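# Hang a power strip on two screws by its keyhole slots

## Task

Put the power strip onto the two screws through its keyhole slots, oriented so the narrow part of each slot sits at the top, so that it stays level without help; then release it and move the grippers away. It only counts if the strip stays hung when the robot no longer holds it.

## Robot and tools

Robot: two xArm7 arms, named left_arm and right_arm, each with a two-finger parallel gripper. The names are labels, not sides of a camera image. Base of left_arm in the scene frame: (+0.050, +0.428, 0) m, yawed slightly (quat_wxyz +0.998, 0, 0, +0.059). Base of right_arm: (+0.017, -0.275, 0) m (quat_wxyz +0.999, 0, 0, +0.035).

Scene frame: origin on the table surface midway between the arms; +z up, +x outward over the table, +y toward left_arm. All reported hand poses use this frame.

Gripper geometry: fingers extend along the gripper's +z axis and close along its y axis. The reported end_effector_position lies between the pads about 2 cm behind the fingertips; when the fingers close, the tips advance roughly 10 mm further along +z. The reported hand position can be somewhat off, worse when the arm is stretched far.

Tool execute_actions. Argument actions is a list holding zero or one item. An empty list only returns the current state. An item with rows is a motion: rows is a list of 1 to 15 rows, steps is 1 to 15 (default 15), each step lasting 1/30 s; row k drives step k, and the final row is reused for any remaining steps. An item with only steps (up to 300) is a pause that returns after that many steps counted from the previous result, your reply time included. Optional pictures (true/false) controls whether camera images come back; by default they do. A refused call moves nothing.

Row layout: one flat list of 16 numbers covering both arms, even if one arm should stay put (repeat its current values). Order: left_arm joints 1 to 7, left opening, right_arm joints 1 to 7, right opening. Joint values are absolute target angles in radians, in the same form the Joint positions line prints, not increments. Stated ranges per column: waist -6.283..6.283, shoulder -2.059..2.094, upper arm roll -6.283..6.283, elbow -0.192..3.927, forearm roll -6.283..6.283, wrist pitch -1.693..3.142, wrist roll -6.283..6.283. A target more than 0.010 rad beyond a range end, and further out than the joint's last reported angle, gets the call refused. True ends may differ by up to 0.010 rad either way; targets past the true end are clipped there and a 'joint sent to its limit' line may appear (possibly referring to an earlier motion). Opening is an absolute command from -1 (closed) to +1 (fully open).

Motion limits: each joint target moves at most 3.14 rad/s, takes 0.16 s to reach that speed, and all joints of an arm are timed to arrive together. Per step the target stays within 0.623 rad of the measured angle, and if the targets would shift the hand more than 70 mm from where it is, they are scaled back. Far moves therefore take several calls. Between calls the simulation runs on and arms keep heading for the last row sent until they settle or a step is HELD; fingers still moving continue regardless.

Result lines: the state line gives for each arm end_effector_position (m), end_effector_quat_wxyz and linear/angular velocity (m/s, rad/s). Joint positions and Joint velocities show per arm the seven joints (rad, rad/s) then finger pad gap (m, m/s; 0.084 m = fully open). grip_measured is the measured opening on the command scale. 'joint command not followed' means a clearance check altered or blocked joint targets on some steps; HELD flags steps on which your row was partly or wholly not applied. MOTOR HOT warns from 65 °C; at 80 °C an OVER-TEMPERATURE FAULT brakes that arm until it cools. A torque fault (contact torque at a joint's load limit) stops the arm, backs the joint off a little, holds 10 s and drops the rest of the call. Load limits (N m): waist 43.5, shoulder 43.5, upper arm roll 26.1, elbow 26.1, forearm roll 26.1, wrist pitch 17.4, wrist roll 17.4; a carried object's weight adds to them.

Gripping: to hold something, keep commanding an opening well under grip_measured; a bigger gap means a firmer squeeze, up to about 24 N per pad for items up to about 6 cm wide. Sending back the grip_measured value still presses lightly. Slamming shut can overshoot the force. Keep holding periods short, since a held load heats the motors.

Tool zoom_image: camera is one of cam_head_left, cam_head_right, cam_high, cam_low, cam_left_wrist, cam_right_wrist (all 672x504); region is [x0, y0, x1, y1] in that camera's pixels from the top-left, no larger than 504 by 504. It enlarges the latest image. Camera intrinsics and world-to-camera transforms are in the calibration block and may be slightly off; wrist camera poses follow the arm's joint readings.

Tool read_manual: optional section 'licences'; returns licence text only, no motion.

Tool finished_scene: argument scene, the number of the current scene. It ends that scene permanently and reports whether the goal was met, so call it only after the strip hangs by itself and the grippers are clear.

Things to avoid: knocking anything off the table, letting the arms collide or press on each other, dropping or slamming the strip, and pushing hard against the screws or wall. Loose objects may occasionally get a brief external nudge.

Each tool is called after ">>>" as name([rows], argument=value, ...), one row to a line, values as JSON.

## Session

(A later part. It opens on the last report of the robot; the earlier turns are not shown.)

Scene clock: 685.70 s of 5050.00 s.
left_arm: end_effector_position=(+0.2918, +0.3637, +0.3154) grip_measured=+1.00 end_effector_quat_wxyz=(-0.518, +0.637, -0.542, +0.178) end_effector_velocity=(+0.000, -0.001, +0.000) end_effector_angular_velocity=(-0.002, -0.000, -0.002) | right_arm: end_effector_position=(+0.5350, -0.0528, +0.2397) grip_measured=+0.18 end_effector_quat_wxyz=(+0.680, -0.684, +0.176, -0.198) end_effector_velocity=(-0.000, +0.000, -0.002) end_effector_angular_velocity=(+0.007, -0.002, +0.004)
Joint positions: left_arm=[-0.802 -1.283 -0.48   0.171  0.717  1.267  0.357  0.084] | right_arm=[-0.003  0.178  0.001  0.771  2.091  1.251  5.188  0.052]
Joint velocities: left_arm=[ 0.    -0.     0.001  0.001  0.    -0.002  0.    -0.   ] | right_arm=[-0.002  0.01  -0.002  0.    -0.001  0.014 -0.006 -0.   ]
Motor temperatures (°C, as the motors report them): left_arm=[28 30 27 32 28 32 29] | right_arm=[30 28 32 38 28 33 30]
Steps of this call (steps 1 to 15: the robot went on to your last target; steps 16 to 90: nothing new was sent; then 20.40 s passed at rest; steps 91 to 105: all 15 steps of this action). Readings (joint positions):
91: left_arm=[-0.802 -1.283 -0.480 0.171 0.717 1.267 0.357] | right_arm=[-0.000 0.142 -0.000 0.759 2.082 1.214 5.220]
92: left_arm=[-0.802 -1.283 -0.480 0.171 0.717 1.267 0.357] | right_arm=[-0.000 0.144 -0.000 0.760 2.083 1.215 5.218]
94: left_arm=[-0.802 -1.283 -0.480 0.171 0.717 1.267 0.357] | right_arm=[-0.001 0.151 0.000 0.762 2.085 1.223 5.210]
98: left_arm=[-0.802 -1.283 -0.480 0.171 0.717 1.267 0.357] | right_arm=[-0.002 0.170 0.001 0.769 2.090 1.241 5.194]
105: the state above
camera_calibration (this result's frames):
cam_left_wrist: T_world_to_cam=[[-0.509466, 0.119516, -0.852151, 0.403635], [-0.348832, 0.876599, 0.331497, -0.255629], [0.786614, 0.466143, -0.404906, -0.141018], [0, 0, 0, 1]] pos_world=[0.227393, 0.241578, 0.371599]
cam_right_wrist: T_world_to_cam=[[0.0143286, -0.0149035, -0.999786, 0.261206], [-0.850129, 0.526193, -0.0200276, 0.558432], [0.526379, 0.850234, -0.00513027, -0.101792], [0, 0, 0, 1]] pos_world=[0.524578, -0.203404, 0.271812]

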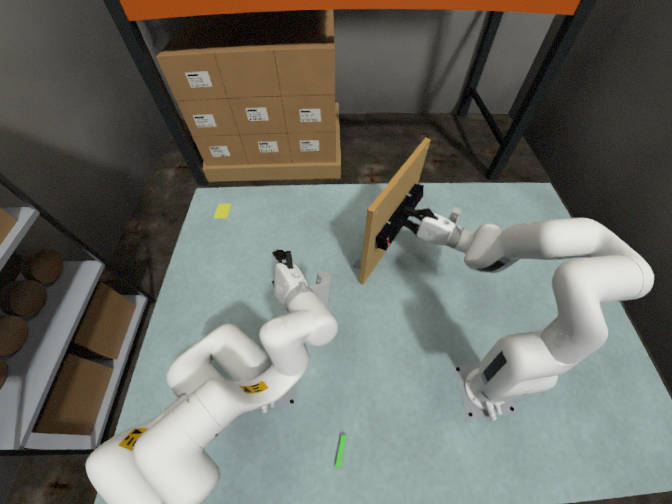

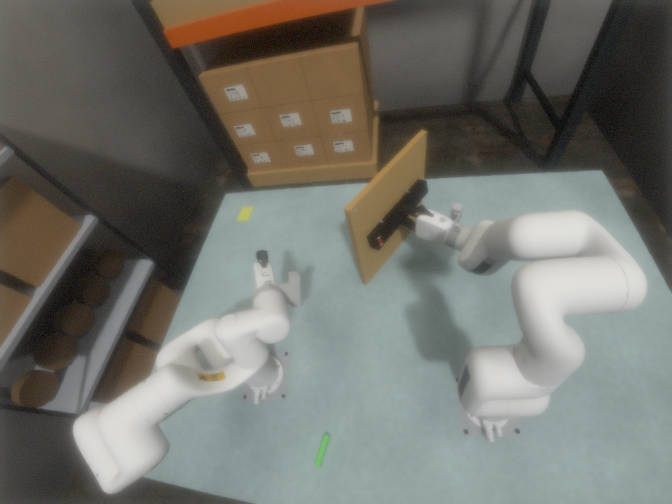

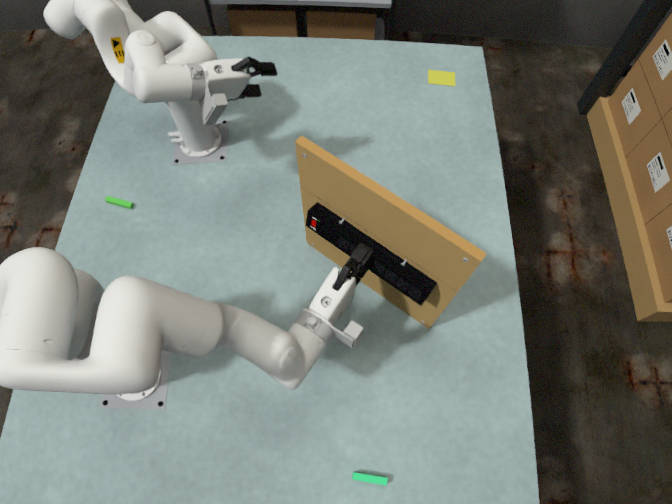

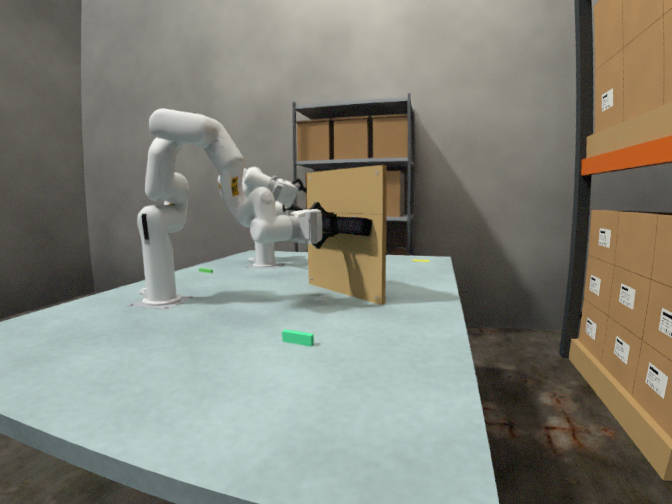

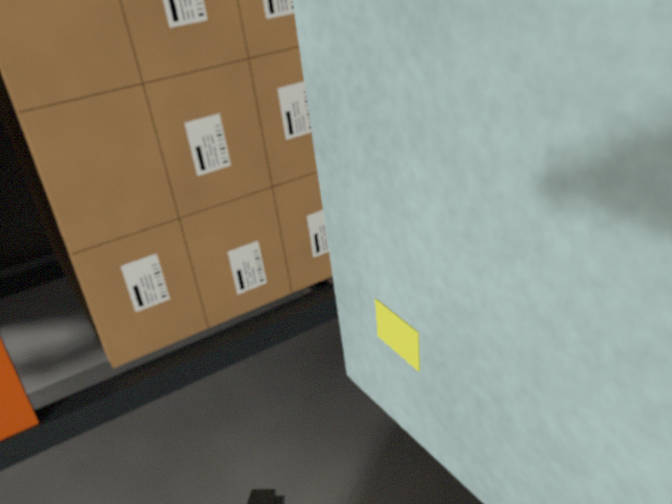

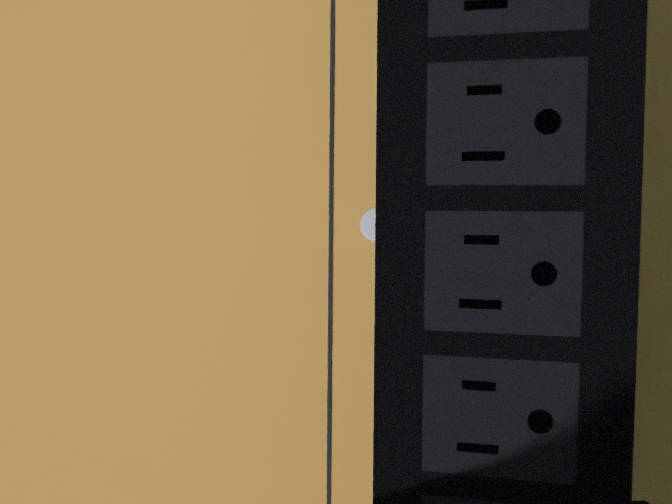

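>>> execute_actions([
  {"rows":[[-0.802,-1.283,-0.48,0.171,0.717,1.267,0.357,1,-0.003,0.17,0,0.769,2.088,1.245,5.196,-0.6],[-0.802,-1.283,-0.48,0.171,0.717,1.267,0.357,1,-0.012,0.163,0,0.76,2.08,1.251,5.196,-0.6],[-0.802,-1.283,-0.48,0.171,0.717,1.267,0.357,1,-0.012,0.163,0,0.76,2.08,1.251,5.196,-0.6],[-0.802,-1.283,-0.48,0.171,0.717,1.267,0.357,1,-0.021,0.156,0,0.75,2.072,1.257,5.196,-0.6],[-0.802,-1.283,-0.48,0.171,0.717,1.267,0.357,1,-0.021,0.156,0,0.75,2.072,1.257,5.196,-0.6],[-0.802,-1.283,-0.48,0.171,0.717,1.267,0.357,1,-0.03,0.149,0,0.741,2.064,1.262,5.196,-0.6]],"steps":15},
])

>>> zoom_image(camera="cam_high", region=[290, 180, 450, 310])

>>> zoom_image(camera="cam_head_left", region=[350, 170, 440, 270])

Scene clock: 698.70 s of 5050.00 s.
left_arm: end_effector_position=(+0.2918, +0.3637, +0.3154) grip_measured=+1.00 end_effector_quat_wxyz=(-0.518, +0.637, -0.542, +0.178) end_effector_velocity=(-0.000, +0.000, -0.000) end_effector_angular_velocity=(+0.001, +0.001, +0.000) | right_arm: end_effector_position=(+0.5271, -0.0665, +0.2374) grip_measured=-0.30 end_effector_quat_wxyz=(+0.676, -0.686, +0.182, -0.197) end_effector_velocity=(-0.001, -0.000, +0.005) end_effector_angular_velocity=(+0.002, -0.009, +0.004)
Joint positions: left_arm=[-0.802 -1.283 -0.48   0.171  0.717  1.267  0.357  0.084] | right_arm=[-0.031  0.151 -0.004  0.736  2.063  1.259  5.196  0.031]
Joint velocities: left_arm=[-0.001 -0.    -0.    -0.001 -0.     0.001  0.    -0.   ] | right_arm=[-0.006 -0.008  0.003 -0.001 -0.005  0.005  0.001 -0.004]
Motor temperatures (°C, as the motors report them): left_arm=[28 30 27 32 28 32 29] | right_arm=[30 28 32 35 28 32 30]
Steps of this call (steps 1 to 15: the robot went on to your last target; steps 16 to 90: nothing new was sent; then 9.50 s passed at rest; steps 91 to 105: all 15 steps of this action). Readings (joint positions):
91: left_arm=[-0.802 -1.283 -0.480 0.171 0.717 1.267 0.357] | right_arm=[-0.003 0.180 0.000 0.769 2.090 1.251 5.187]
92: left_arm=[-0.802 -1.283 -0.480 0.171 0.717 1.267 0.357] | right_arm=[-0.003 0.179 0.000 0.769 2.089 1.250 5.189]
94: left_arm=[-0.802 -1.283 -0.480 0.171 0.717 1.267 0.357] | right_arm=[-0.006 0.171 0.001 0.765 2.085 1.249 5.193]
98: left_arm=[-0.802 -1.283 -0.480 0.171 0.717 1.267 0.357] | right_arm=[-0.021 0.157 0.001 0.750 2.072 1.256 5.196]
105: the state above
camera_calibration (this result's frames):
cam_left_wrist: T_world_to_cam=[[-0.509466, 0.119516, -0.85215, 0.403635], [-0.348832, 0.876599, 0.331497, -0.255629], [0.786614, 0.466144, -0.404907, -0.141018], [0, 0, 0, 1]] pos_world=[0.227393, 0.241578, 0.371599]
cam_right_wrist: T_world_to_cam=[[0.00255344, -0.0207586, -0.999781, 0.264555], [-0.847094, 0.531279, -0.0131945, 0.555926], [0.531437, 0.846942, -0.0162279, -0.0862164], [0, 0, 0, 1]] pos_world=[0.516064, -0.21684, 0.270433]

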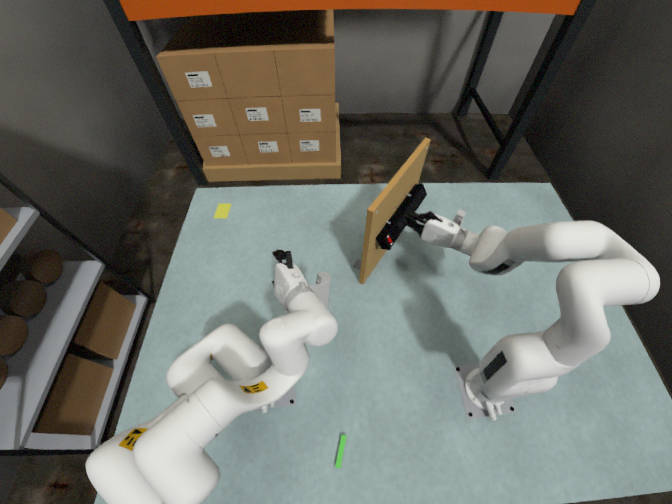

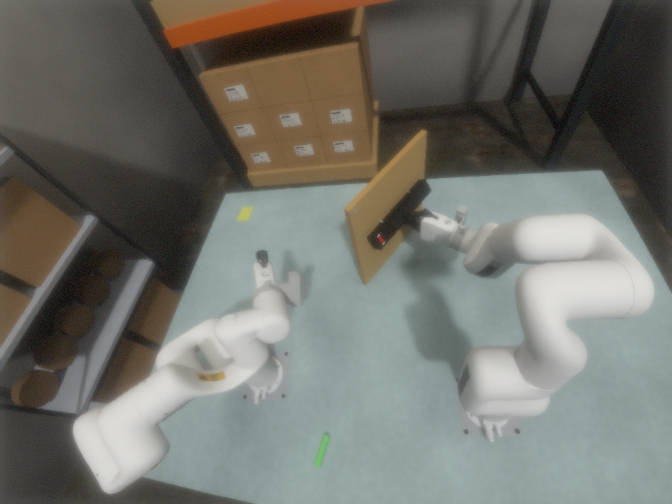

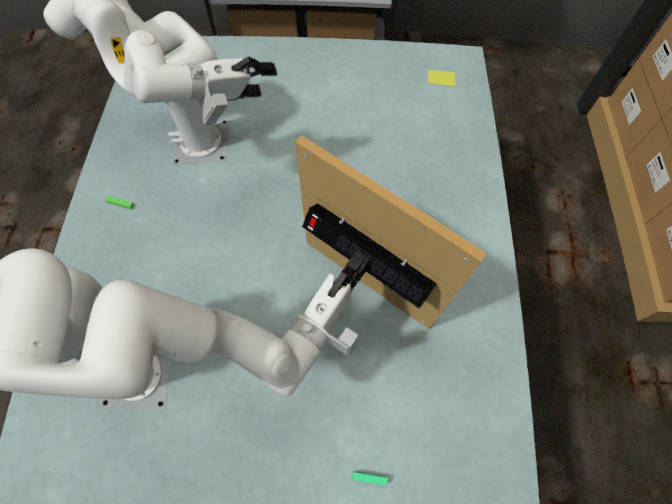

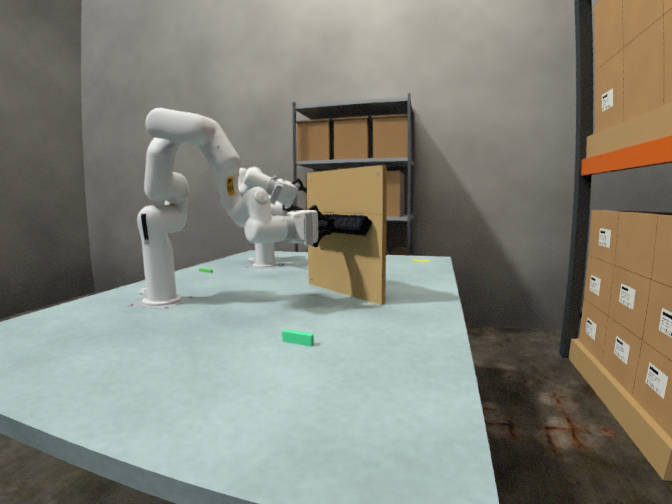

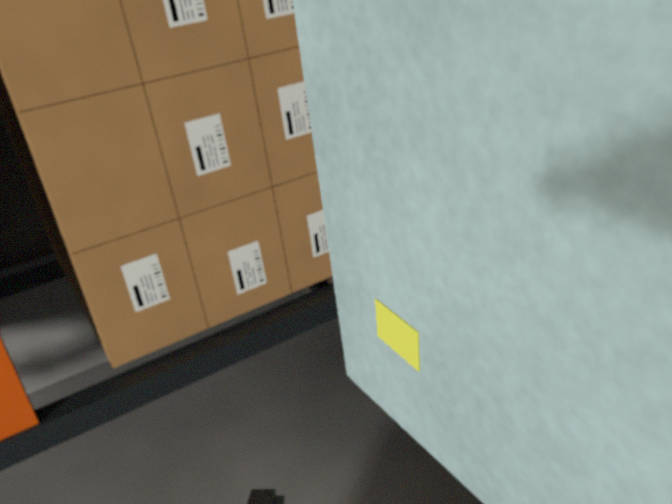

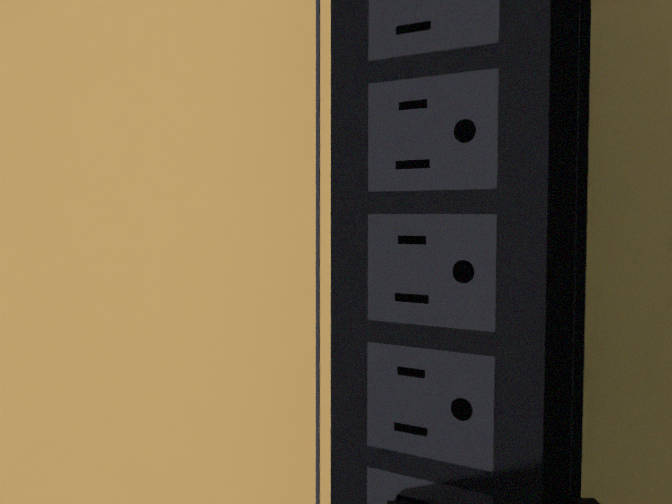

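Region (290, 180, 450, 310) of cam_high's 672x504 image, scaled by 3.150, with more detail than that image has; it fills the top 410 rows of this view, and the rest is white.

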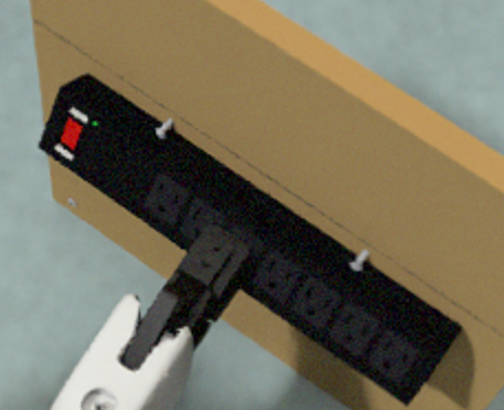

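Region (350, 170, 440, 270) of cam_head_left's 672x504 image, scaled by 5.040, with more detail than that image has; it fills the left 454 columns of this view, and the rest is white.

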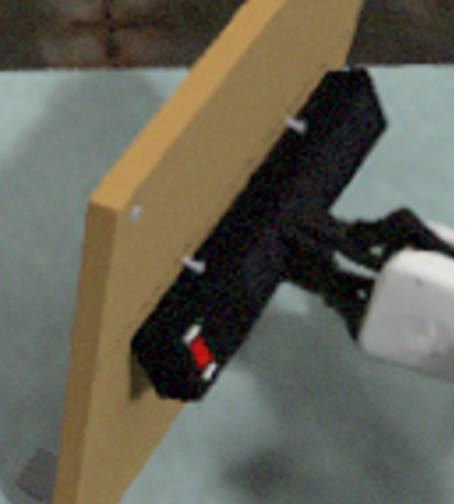

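>>> execute_actions([
  {"rows":[[-0.802,-1.283,-0.48,0.171,0.717,1.267,0.357,1,-0.03,0.149,0,0.741,2.064,1.262,5.196,1]],"steps":15},
], pictures=false)

>>> execute_actions([
  {"rows":[[-0.802,-1.283,-0.48,0.171,0.717,1.267,0.357,1,-0.15,0.06,0,0.52,2.07,1.35,5.1,1]],"steps":15},
])

>>> zoom_image(camera="cam_high", region=[260,150,480,330])

>>> zoom_image(camera="cam_low", region=[250,140,450,300])

Scene clock: 725.87 s of 5050.00 s.
left_arm: end_effector_position=(+0.2918, +0.3637, +0.3154) grip_measured=+1.00 end_effector_quat_wxyz=(-0.518, +0.637, -0.542, +0.178) end_effector_velocity=(-0.000, +0.000, +0.000) end_effector_angular_velocity=(-0.000, -0.001, +0.001) | right_arm: end_effector_position=(+0.5275, -0.0626, +0.2427) grip_measured=+1.00 end_effector_quat_wxyz=(+0.679, -0.685, +0.176, -0.197) end_effector_velocity=(+0.001, -0.005, -0.004) end_effector_angular_velocity=(-0.003, +0.008, -0.011)
Joint positions: left_arm=[-0.802 -1.283 -0.48   0.171  0.717  1.267  0.357  0.084] | right_arm=[-0.029  0.148  0.001  0.742  2.064  1.263  5.196  0.084]
Joint velocities: left_arm=[ 0.001 -0.    -0.001  0.    -0.     0.    -0.    -0.   ] | right_arm=[-0.004  0.003 -0.006 -0.004 -0.    -0.003  0.     0.   ]
Motor temperatures (°C, as the motors report them): left_arm=[28 30 27 32 28 32 29] | right_arm=[30 28 33 37 28 33 30]
Steps of this call (steps 1 to 15: the robot went on to your last target; steps 16 to 90: nothing new was sent; then 23.67 s passed at rest; steps 91 to 105: all 15 steps of this action). Readings (joint positions):
91: left_arm=[-0.802 -1.283 -0.480 0.171 0.717 1.267 0.357] | right_arm=[-0.030 0.149 -0.000 0.736 2.064 1.254 5.196]
92: left_arm=[-0.802 -1.283 -0.480 0.171 0.717 1.267 0.357] | right_arm=[-0.028 0.149 0.003 0.740 2.065 1.255 5.196]
94: left_arm=[-0.802 -1.283 -0.480 0.171 0.717 1.267 0.357] | right_arm=[-0.025 0.147 0.009 0.745 2.065 1.260 5.196]
98: left_arm=[-0.802 -1.283 -0.480 0.171 0.717 1.267 0.357] | right_arm=[-0.025 0.145 0.008 0.747 2.065 1.266 5.196]
105: the state above

Scene clock: 726.37 s of 5050.00 s.
left_arm: end_effector_position=(+0.2918, +0.3637, +0.3154) grip_measured=+1.00 end_effector_quat_wxyz=(-0.518, +0.637, -0.542, +0.178) end_effector_velocity=(-0.000, -0.001, -0.000) end_effector_angular_velocity=(-0.001, +0.000, -0.002) | right_arm: end_effector_position=(+0.4794, -0.1093, +0.2178) grip_measured=+1.00 end_effector_quat_wxyz=(+0.676, -0.671, +0.209, -0.222) end_effector_velocity=(-0.009, -0.008, -0.007) end_effector_angular_velocity=(+0.001, +0.007, -0.017)
Joint positions: left_arm=[-0.802 -1.283 -0.48   0.171  0.717  1.267  0.357  0.084] | right_arm=[-0.148  0.061  0.001  0.525  2.07   1.349  5.102  0.084]
Joint velocities: left_arm=[-0.001  0.     0.001  0.    -0.    -0.001 -0.    -0.   ] | right_arm=[-0.019 -0.01  -0.003 -0.037  0.     0.011 -0.017  0.   ]
Motor temperatures (°C, as the motors report them): left_arm=[28 30 27 32 28 32 29] | right_arm=[30 28 33 37 28 33 30]
Steps of this call (steps 1 to 15: all 15 steps of this action). Readings (joint positions):
1: left_arm=[-0.802 -1.283 -0.480 0.171 0.717 1.267 0.357] | right_arm=[-0.029 0.148 0.001 0.742 2.064 1.263 5.196]
2: left_arm=[-0.802 -1.283 -0.480 0.171 0.717 1.267 0.357] | right_arm=[-0.031 0.147 0.001 0.738 2.064 1.265 5.194]
4: left_arm=[-0.802 -1.283 -0.480 0.171 0.717 1.267 0.357] | right_arm=[-0.052 0.130 0.004 0.702 2.066 1.284 5.176]
8: left_arm=[-0.802 -1.283 -0.480 0.171 0.717 1.267 0.357] | right_arm=[-0.127 0.077 -0.003 0.562 2.069 1.332 5.120]
15: the state above
camera_calibration (this result's frames):
cam_left_wrist: T_world_to_cam=[[-0.509466, 0.119516, -0.85215, 0.403635], [-0.348832, 0.876599, 0.331497, -0.255629], [0.786614, 0.466144, -0.404907, -0.141018], [0, 0, 0, 1]] pos_world=[0.227393, 0.241578, 0.371599]
cam_right_wrist: T_world_to_cam=[[0.00475884, 0.00159169, -0.999987, 0.245693], [-0.802873, 0.596144, -0.00287191, 0.521605], [0.596132, 0.802876, 0.00411488, -0.0652482], [0, 0, 0, 1]] pos_world=[0.45651, -0.258956, 0.247456]

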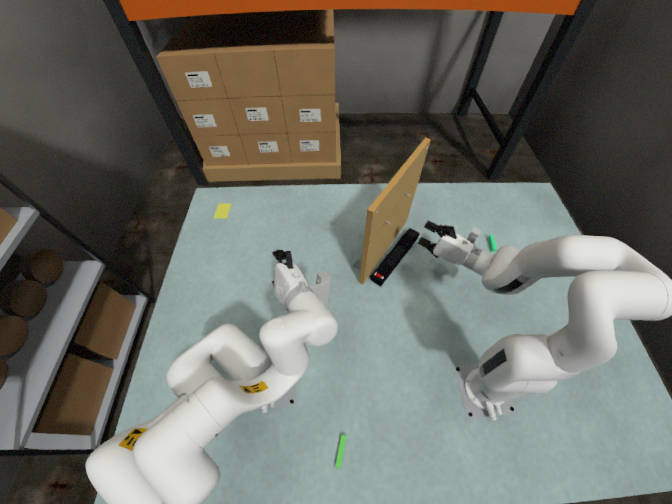

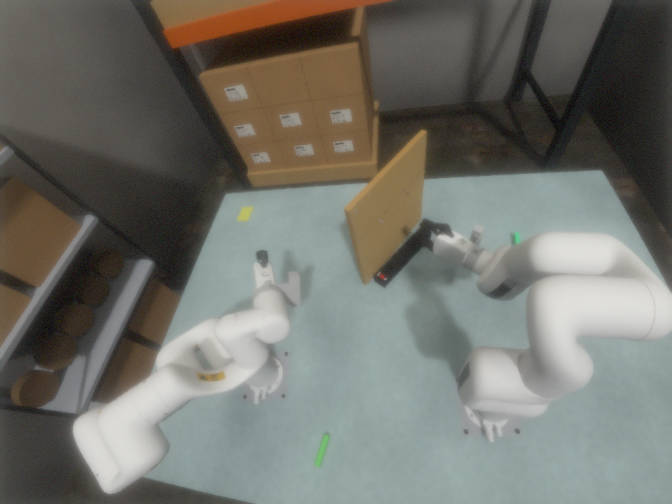

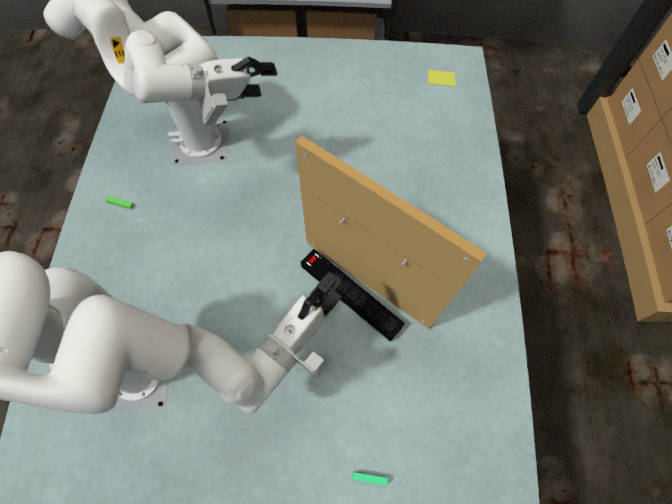

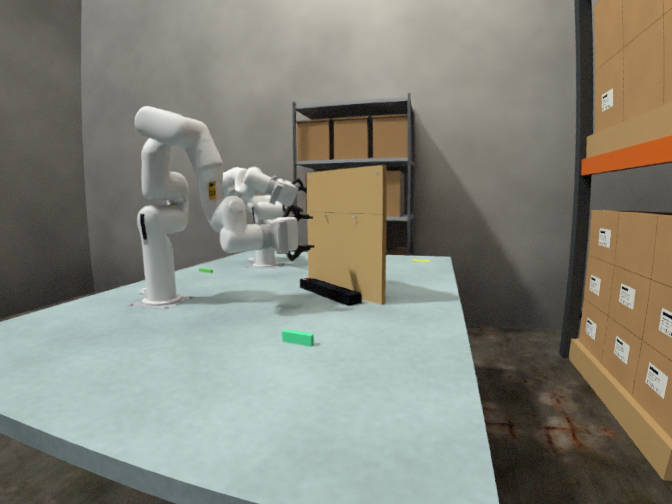

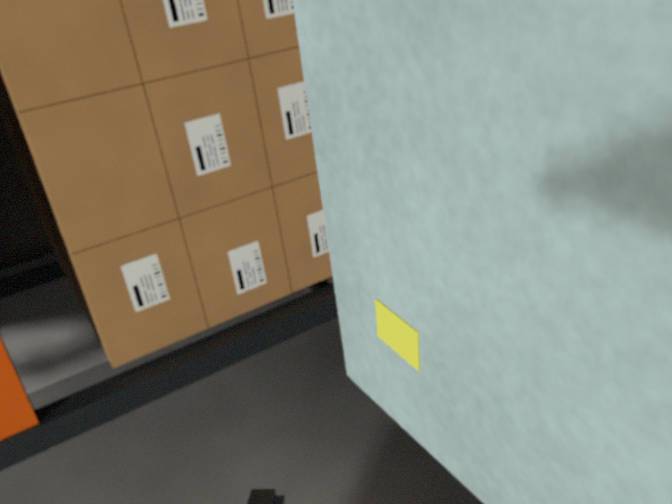

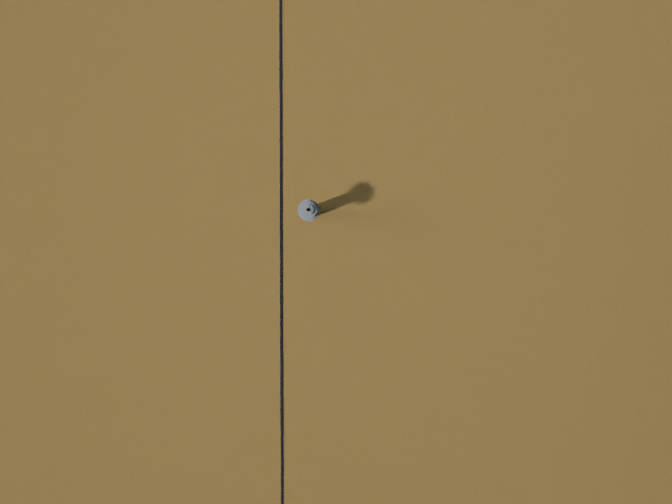

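Region (260, 150, 480, 330) of cam_high's 672x504 image, scaled by 2.291, with more detail than that image has; it fills the top 412 rows of this view, and the rest is white.

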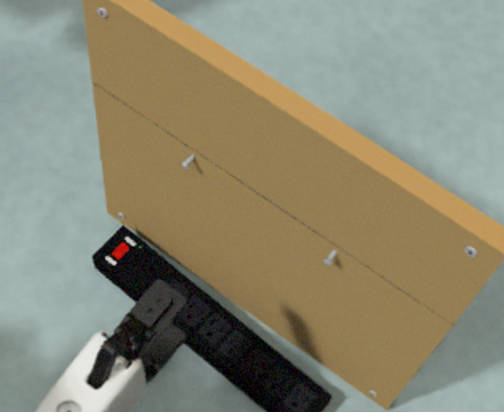

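Region (250, 140, 450, 300) of cam_low's 672x504 image, scaled by 2.520, with more detail than that image has; it fills the top 403 rows of this view, and the rest is white.

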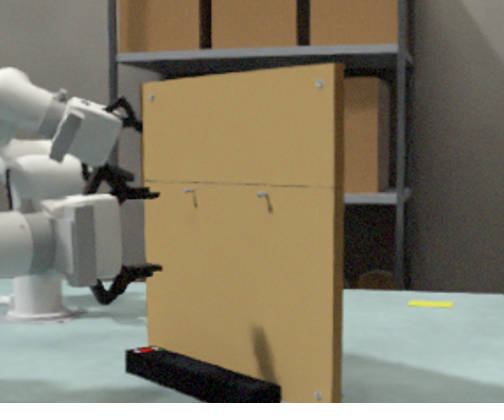

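>>> execute_actions([
  {"rows":[[-0.802,-1.283,-0.48,0.171,0.717,1.267,0.357,1,-0.3,-0.2,0,0.5,1.5,1.2,3.5,1]],"steps":15},
], pictures=false)

>>> execute_actions([
  {"rows":[[-0.802,-1.283,-0.48,0.171,0.717,1.267,0.357,1,-0.1,-0.3,0,0.7,0,1.0,0.885,1]],"steps":15},
], pictures=false)

>>> execute_actions([
  {"steps":30},
], pictures=false)

>>> execute_actions([
  {"rows":[[-0.802,-1.283,-0.48,0.171,0.717,1.267,0.357,1,0.195,0.164,0,1.02,0,0.856,0.885,1]],"steps":15},
], pictures=false)

>>> execute_actions([
  {"steps":20},
])

Scene clock: 761.87 s of 5050.00 s.
left_arm: end_effector_position=(+0.2918, +0.3637, +0.3154) grip_measured=+1.00 end_effector_quat_wxyz=(-0.518, +0.637, -0.542, +0.178) end_effector_velocity=(-0.000, +0.000, -0.000) end_effector_angular_velocity=(-0.000, +0.001, +0.001) | right_arm: end_effector_position=(+0.4242, -0.1529, +0.2206) grip_measured=+1.00 end_effector_quat_wxyz=(-0.383, +0.727, +0.342, +0.456) end_effector_velocity=(-0.043, -0.039, -0.019) end_effector_angular_velocity=(-1.486, -2.531, +0.988)
Joint positions: left_arm=[-0.802 -1.283 -0.48   0.171  0.717  1.267  0.357  0.084] | right_arm=[-0.29  -0.184 -0.001  0.502  1.539  1.21   4.123  0.084]
Joint velocities: left_arm=[-0.     0.     0.001  0.    -0.     0.001 -0.     0.   ] | right_arm=[-0.092 -0.153  0.015 -0.024 -0.383 -0.1   -2.848  0.   ]
Motor temperatures (°C, as the motors report them): left_arm=[28 30 27 32 28 32 29] | right_arm=[30 28 32 32 28 30 30]
Steps of this call (steps 1 to 15: the robot went on to your last target; steps 16 to 90: nothing new was sent; then 32.00 s passed at rest; steps 91 to 105: all 15 steps of this action). Readings (joint positions):
91: left_arm=[-0.802 -1.283 -0.480 0.171 0.717 1.267 0.357] | right_arm=[-0.150 0.060 0.000 0.520 2.070 1.350 5.100]
92: left_arm=[-0.802 -1.283 -0.480 0.171 0.717 1.267 0.357] | right_arm=[-0.151 0.059 0.000 0.520 2.066 1.349 5.095]
94: left_arm=[-0.802 -1.283 -0.480 0.171 0.717 1.267 0.357] | right_arm=[-0.160 0.043 0.001 0.518 2.028 1.339 5.053]
98: left_arm=[-0.802 -1.283 -0.480 0.171 0.717 1.267 0.357] | right_arm=[-0.221 -0.063 0.000 0.511 1.801 1.279 4.785]
105: the state above

Scene clock: 762.37 s of 5050.00 s.
left_arm: end_effector_position=(+0.2918, +0.3637, +0.3154) grip_measured=+1.00 end_effector_quat_wxyz=(-0.518, +0.637, -0.542, +0.178) end_effector_velocity=(+0.000, -0.000, -0.000) end_effector_angular_velocity=(-0.000, -0.000, -0.001) | right_arm: end_effector_position=(+0.3949, -0.2008, +0.2037) grip_measured=+1.00 end_effector_quat_wxyz=(+0.028, +0.002, +0.974, +0.225) end_effector_velocity=(-0.095, -0.393, -0.145) end_effector_angular_velocity=(-2.574, -1.419, +4.187)
Joint positions: left_arm=[-0.802 -1.283 -0.48   0.171  0.717  1.267  0.357  0.084] | right_arm=[-0.112 -0.294  0.001  0.688  0.545  1.014  2.802  0.084]
Joint velocities: left_arm=[ 0.     0.    -0.    -0.     0.    -0.001 -0.    -0.   ] | right_arm=[ 0.122 -0.053 -0.014  0.103 -2.854 -0.142 -2.845 -0.   ]
Motor temperatures (°C, as the motors report them): left_arm=[28 30 27 32 28 32 29] | right_arm=[30 28 32 32 28 30 30]
Steps of this call (steps 1 to 15: all 15 steps of this action). Readings (joint positions):
1: left_arm=[-0.802 -1.283 -0.480 0.171 0.717 1.267 0.357] | right_arm=[-0.293 -0.188 -0.000 0.501 1.528 1.207 4.028]
2: left_arm=[-0.802 -1.283 -0.480 0.171 0.717 1.267 0.357] | right_arm=[-0.294 -0.192 -0.000 0.501 1.517 1.204 3.934]
4: left_arm=[-0.802 -1.283 -0.480 0.171 0.717 1.267 0.357] | right_arm=[-0.283 -0.201 -0.001 0.513 1.472 1.189 3.771]
8: left_arm=[-0.802 -1.283 -0.480 0.171 0.717 1.267 0.357] | right_arm=[-0.204 -0.245 0.001 0.596 1.207 1.109 3.462]
15: the state above

Scene clock: 763.37 s of 5050.00 s.
left_arm: end_effector_position=(+0.2918, +0.3637, +0.3154) grip_measured=+1.00 end_effector_quat_wxyz=(-0.518, +0.637, -0.542, +0.178) end_effector_velocity=(+0.000, +0.000, +0.000) end_effector_angular_velocity=(-0.000, -0.000, +0.002) | right_arm: end_effector_position=(+0.3860, -0.2860, +0.1911) grip_measured=+1.00 end_effector_quat_wxyz=(-0.000, +0.896, -0.444, -0.000) end_effector_velocity=(+0.001, +0.000, +0.001) end_effector_angular_velocity=(+0.000, -0.003, +0.032)
Joint positions: left_arm=[-0.802 -1.283 -0.48   0.171  0.717  1.267  0.357  0.084] | right_arm=[-0.1   -0.3   -0.     0.7    0.     1.     0.888  0.084]
Joint velocities: left_arm=[ 0.002 -0.     0.     0.     0.    -0.     0.    -0.   ] | right_arm=[ 0.    -0.     0.001  0.002  0.001 -0.001 -0.031  0.   ]
Motor temperatures (°C, as the motors report them): left_arm=[28 30 27 32 28 32 29] | right_arm=[30 28 32 32 28 30 30]
Steps of this call (steps 1 to 30: the robot went on to your last target). Readings (joint positions):
1: left_arm=[-0.802 -1.283 -0.480 0.171 0.717 1.267 0.357] | right_arm=[-0.109 -0.295 0.000 0.690 0.449 1.010 2.706]
2: left_arm=[-0.802 -1.283 -0.480 0.171 0.717 1.267 0.357] | right_arm=[-0.107 -0.296 -0.000 0.693 0.358 1.007 2.611]
4: left_arm=[-0.802 -1.283 -0.480 0.171 0.717 1.267 0.357] | right_arm=[-0.104 -0.298 -0.001 0.695 0.205 1.004 2.421]
8: left_arm=[-0.802 -1.283 -0.480 0.171 0.717 1.267 0.357] | right_arm=[-0.101 -0.299 -0.001 0.698 0.057 1.001 2.039]
30: the state above

Scene clock: 763.87 s of 5050.00 s.
left_arm: end_effector_position=(+0.2918, +0.3637, +0.3154) grip_measured=+1.00 end_effector_quat_wxyz=(-0.518, +0.637, -0.542, +0.178) end_effector_velocity=(+0.000, -0.000, +0.000) end_effector_angular_velocity=(-0.000, -0.001, -0.002) | right_arm: end_effector_position=(+0.4766, -0.1641, +0.1384) grip_measured=+1.00 end_effector_quat_wxyz=(+0.001, +0.948, -0.319, -0.001) end_effector_velocity=(+0.070, +0.240, -0.134) end_effector_angular_velocity=(-0.007, +0.063, +0.459)
Joint positions: left_arm=[-0.802 -1.283 -0.48   0.171  0.717  1.267  0.357  0.084] | right_arm=[0.164 0.116 0.002 0.985 0.    0.872 0.885 0.084]
Joint velocities: left_arm=[-0.    -0.001 -0.001 -0.    -0.    -0.001  0.    -0.   ] | right_arm=[ 0.405  0.629  0.053  0.388  0.001 -0.178 -0.003 -0.   ]
Motor temperatures (°C, as the motors report them): left_arm=[28 30 27 32 28 32 29] | right_arm=[30 28 32 32 28 30 30]
Steps of this call (steps 1 to 15: all 15 steps of this action). Readings (joint positions):
1: left_arm=[-0.802 -1.283 -0.480 0.171 0.717 1.267 0.357] | right_arm=[-0.100 -0.300 -0.000 0.700 0.000 1.000 0.887]
2: left_arm=[-0.802 -1.283 -0.480 0.171 0.717 1.267 0.357] | right_arm=[-0.098 -0.297 -0.001 0.703 0.000 0.999 0.887]
4: left_arm=[-0.802 -1.283 -0.480 0.171 0.717 1.267 0.357] | right_arm=[-0.073 -0.259 -0.004 0.731 -0.000 0.986 0.886]
8: left_arm=[-0.802 -1.283 -0.480 0.171 0.717 1.267 0.357] | right_arm=[0.021 -0.110 0.001 0.832 0.000 0.941 0.886]
15: the state above

Scene clock: 764.53 s of 5050.00 s.
left_arm: end_effector_position=(+0.2918, +0.3637, +0.3154) grip_measured=+1.00 end_effector_quat_wxyz=(-0.518, +0.637, -0.542, +0.178) end_effector_velocity=(+0.000, -0.000, +0.000) end_effector_angular_velocity=(+0.001, -0.001, -0.000) | right_arm: end_effector_position=(+0.4849, -0.1480, +0.1302) grip_measured=+1.00 end_effector_quat_wxyz=(-0.000, +0.952, -0.306, +0.000) end_effector_velocity=(-0.000, +0.002, -0.000) end_effector_angular_velocity=(+0.000, +0.000, +0.003)
Joint positions: left_arm=[-0.802 -1.283 -0.48   0.171  0.717  1.267  0.357  0.084] | right_arm=[ 0.195  0.164 -0.     1.02  -0.     0.856  0.885  0.084]
Joint velocities: left_arm=[ 0.    -0.    -0.001 -0.001  0.    -0.001 -0.    -0.   ] | right_arm=[ 0.001  0.002  0.002  0.001 -0.    -0.001  0.    -0.   ]
Motor temperatures (°C, as the motors report them): left_arm=[28 30 27 32 28 32 29] | right_arm=[30 28 32 32 28 30 30]
Steps of this call (steps 1 to 20: the robot went on to your last target). Readings (joint positions):
1: left_arm=[-0.802 -1.283 -0.480 0.171 0.717 1.267 0.357] | right_arm=[0.175 0.133 0.004 0.996 0.000 0.867 0.885]
2: left_arm=[-0.802 -1.283 -0.480 0.171 0.717 1.267 0.357] | right_arm=[0.182 0.144 0.004 1.002 0.000 0.864 0.885]
4: left_arm=[-0.802 -1.283 -0.480 0.171 0.717 1.267 0.357] | right_arm=[0.189 0.154 0.001 1.011 0.000 0.860 0.885]
8: left_arm=[-0.802 -1.283 -0.480 0.171 0.717 1.267 0.357] | right_arm=[0.192 0.160 -0.002 1.018 -0.000 0.857 0.885]
20: the state above
camera_calibration (this result's frames):
cam_left_wrist: T_world_to_cam=[[-0.509466, 0.119516, -0.85215, 0.403635], [-0.348832, 0.876599, 0.331497, -0.255629], [0.786614, 0.466144, -0.404906, -0.141018], [0, 0, 0, 1]] pos_world=[0.227393, 0.241578, 0.371599]
cam_right_wrist: T_world_to_cam=[[-0.591267, -0.806435, 0.00818006, 0.196191], [-0.806409, 0.591056, -0.0188753, 0.551943], [0.0103868, -0.0177568, -0.999788, 0.256164], [0, 0, 0, 1]] pos_world=[0.558433, -0.163466, 0.264923]

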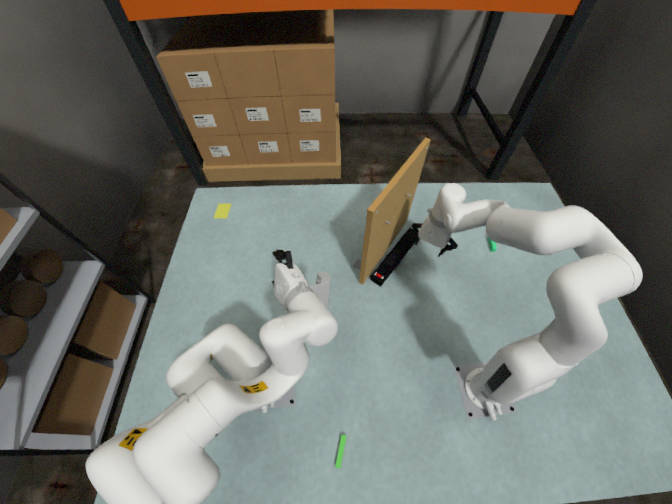

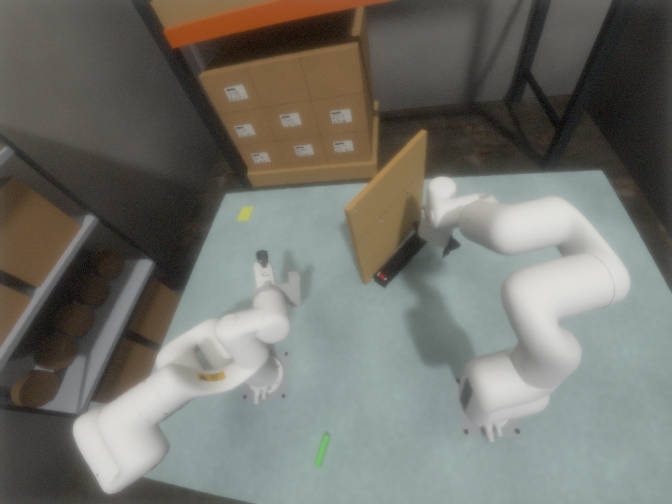

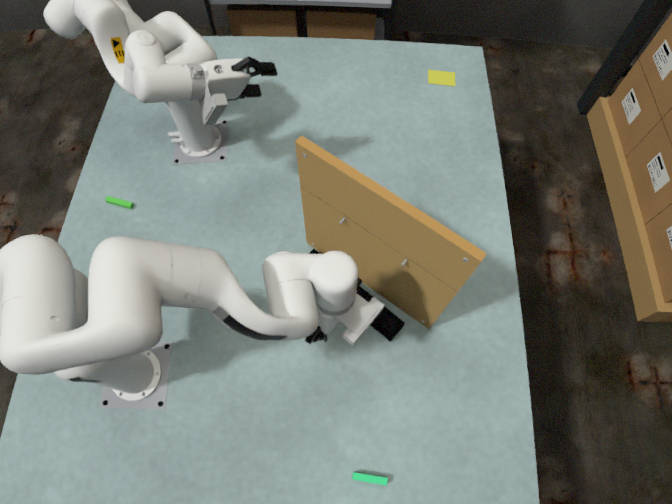

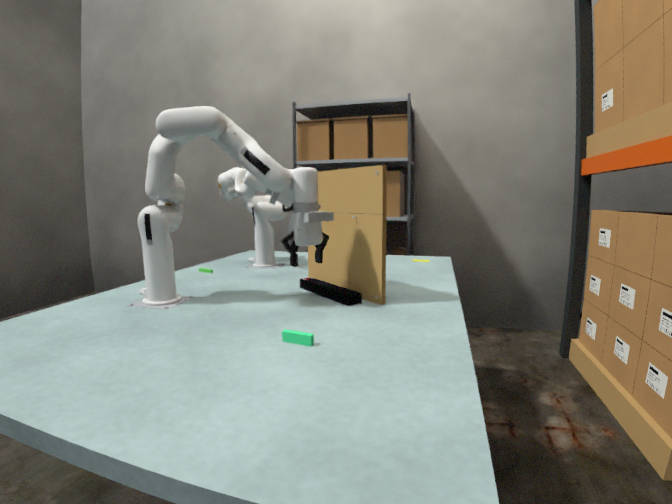

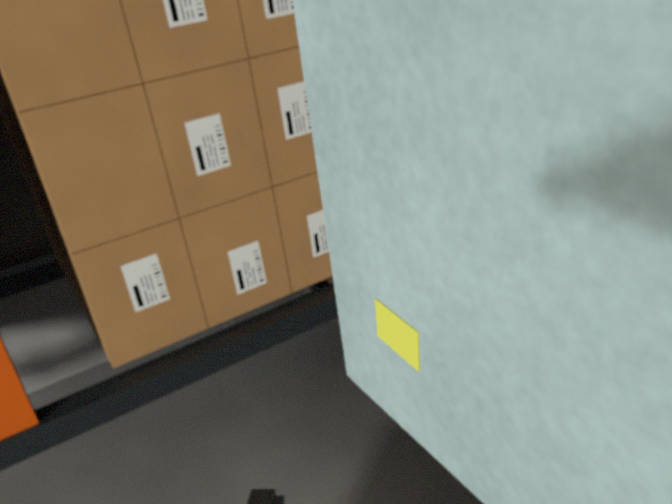

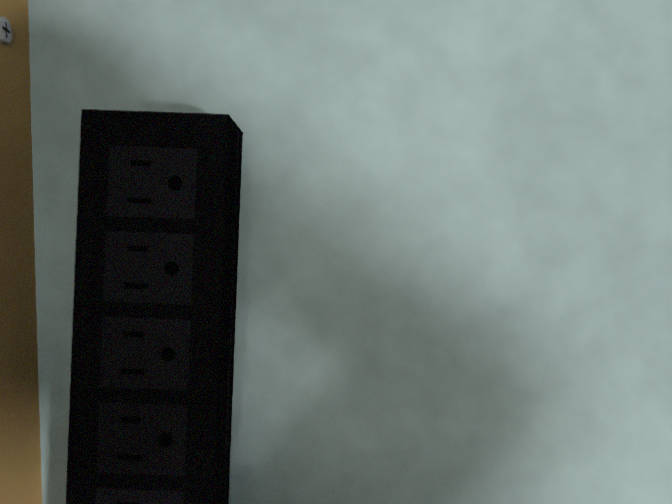

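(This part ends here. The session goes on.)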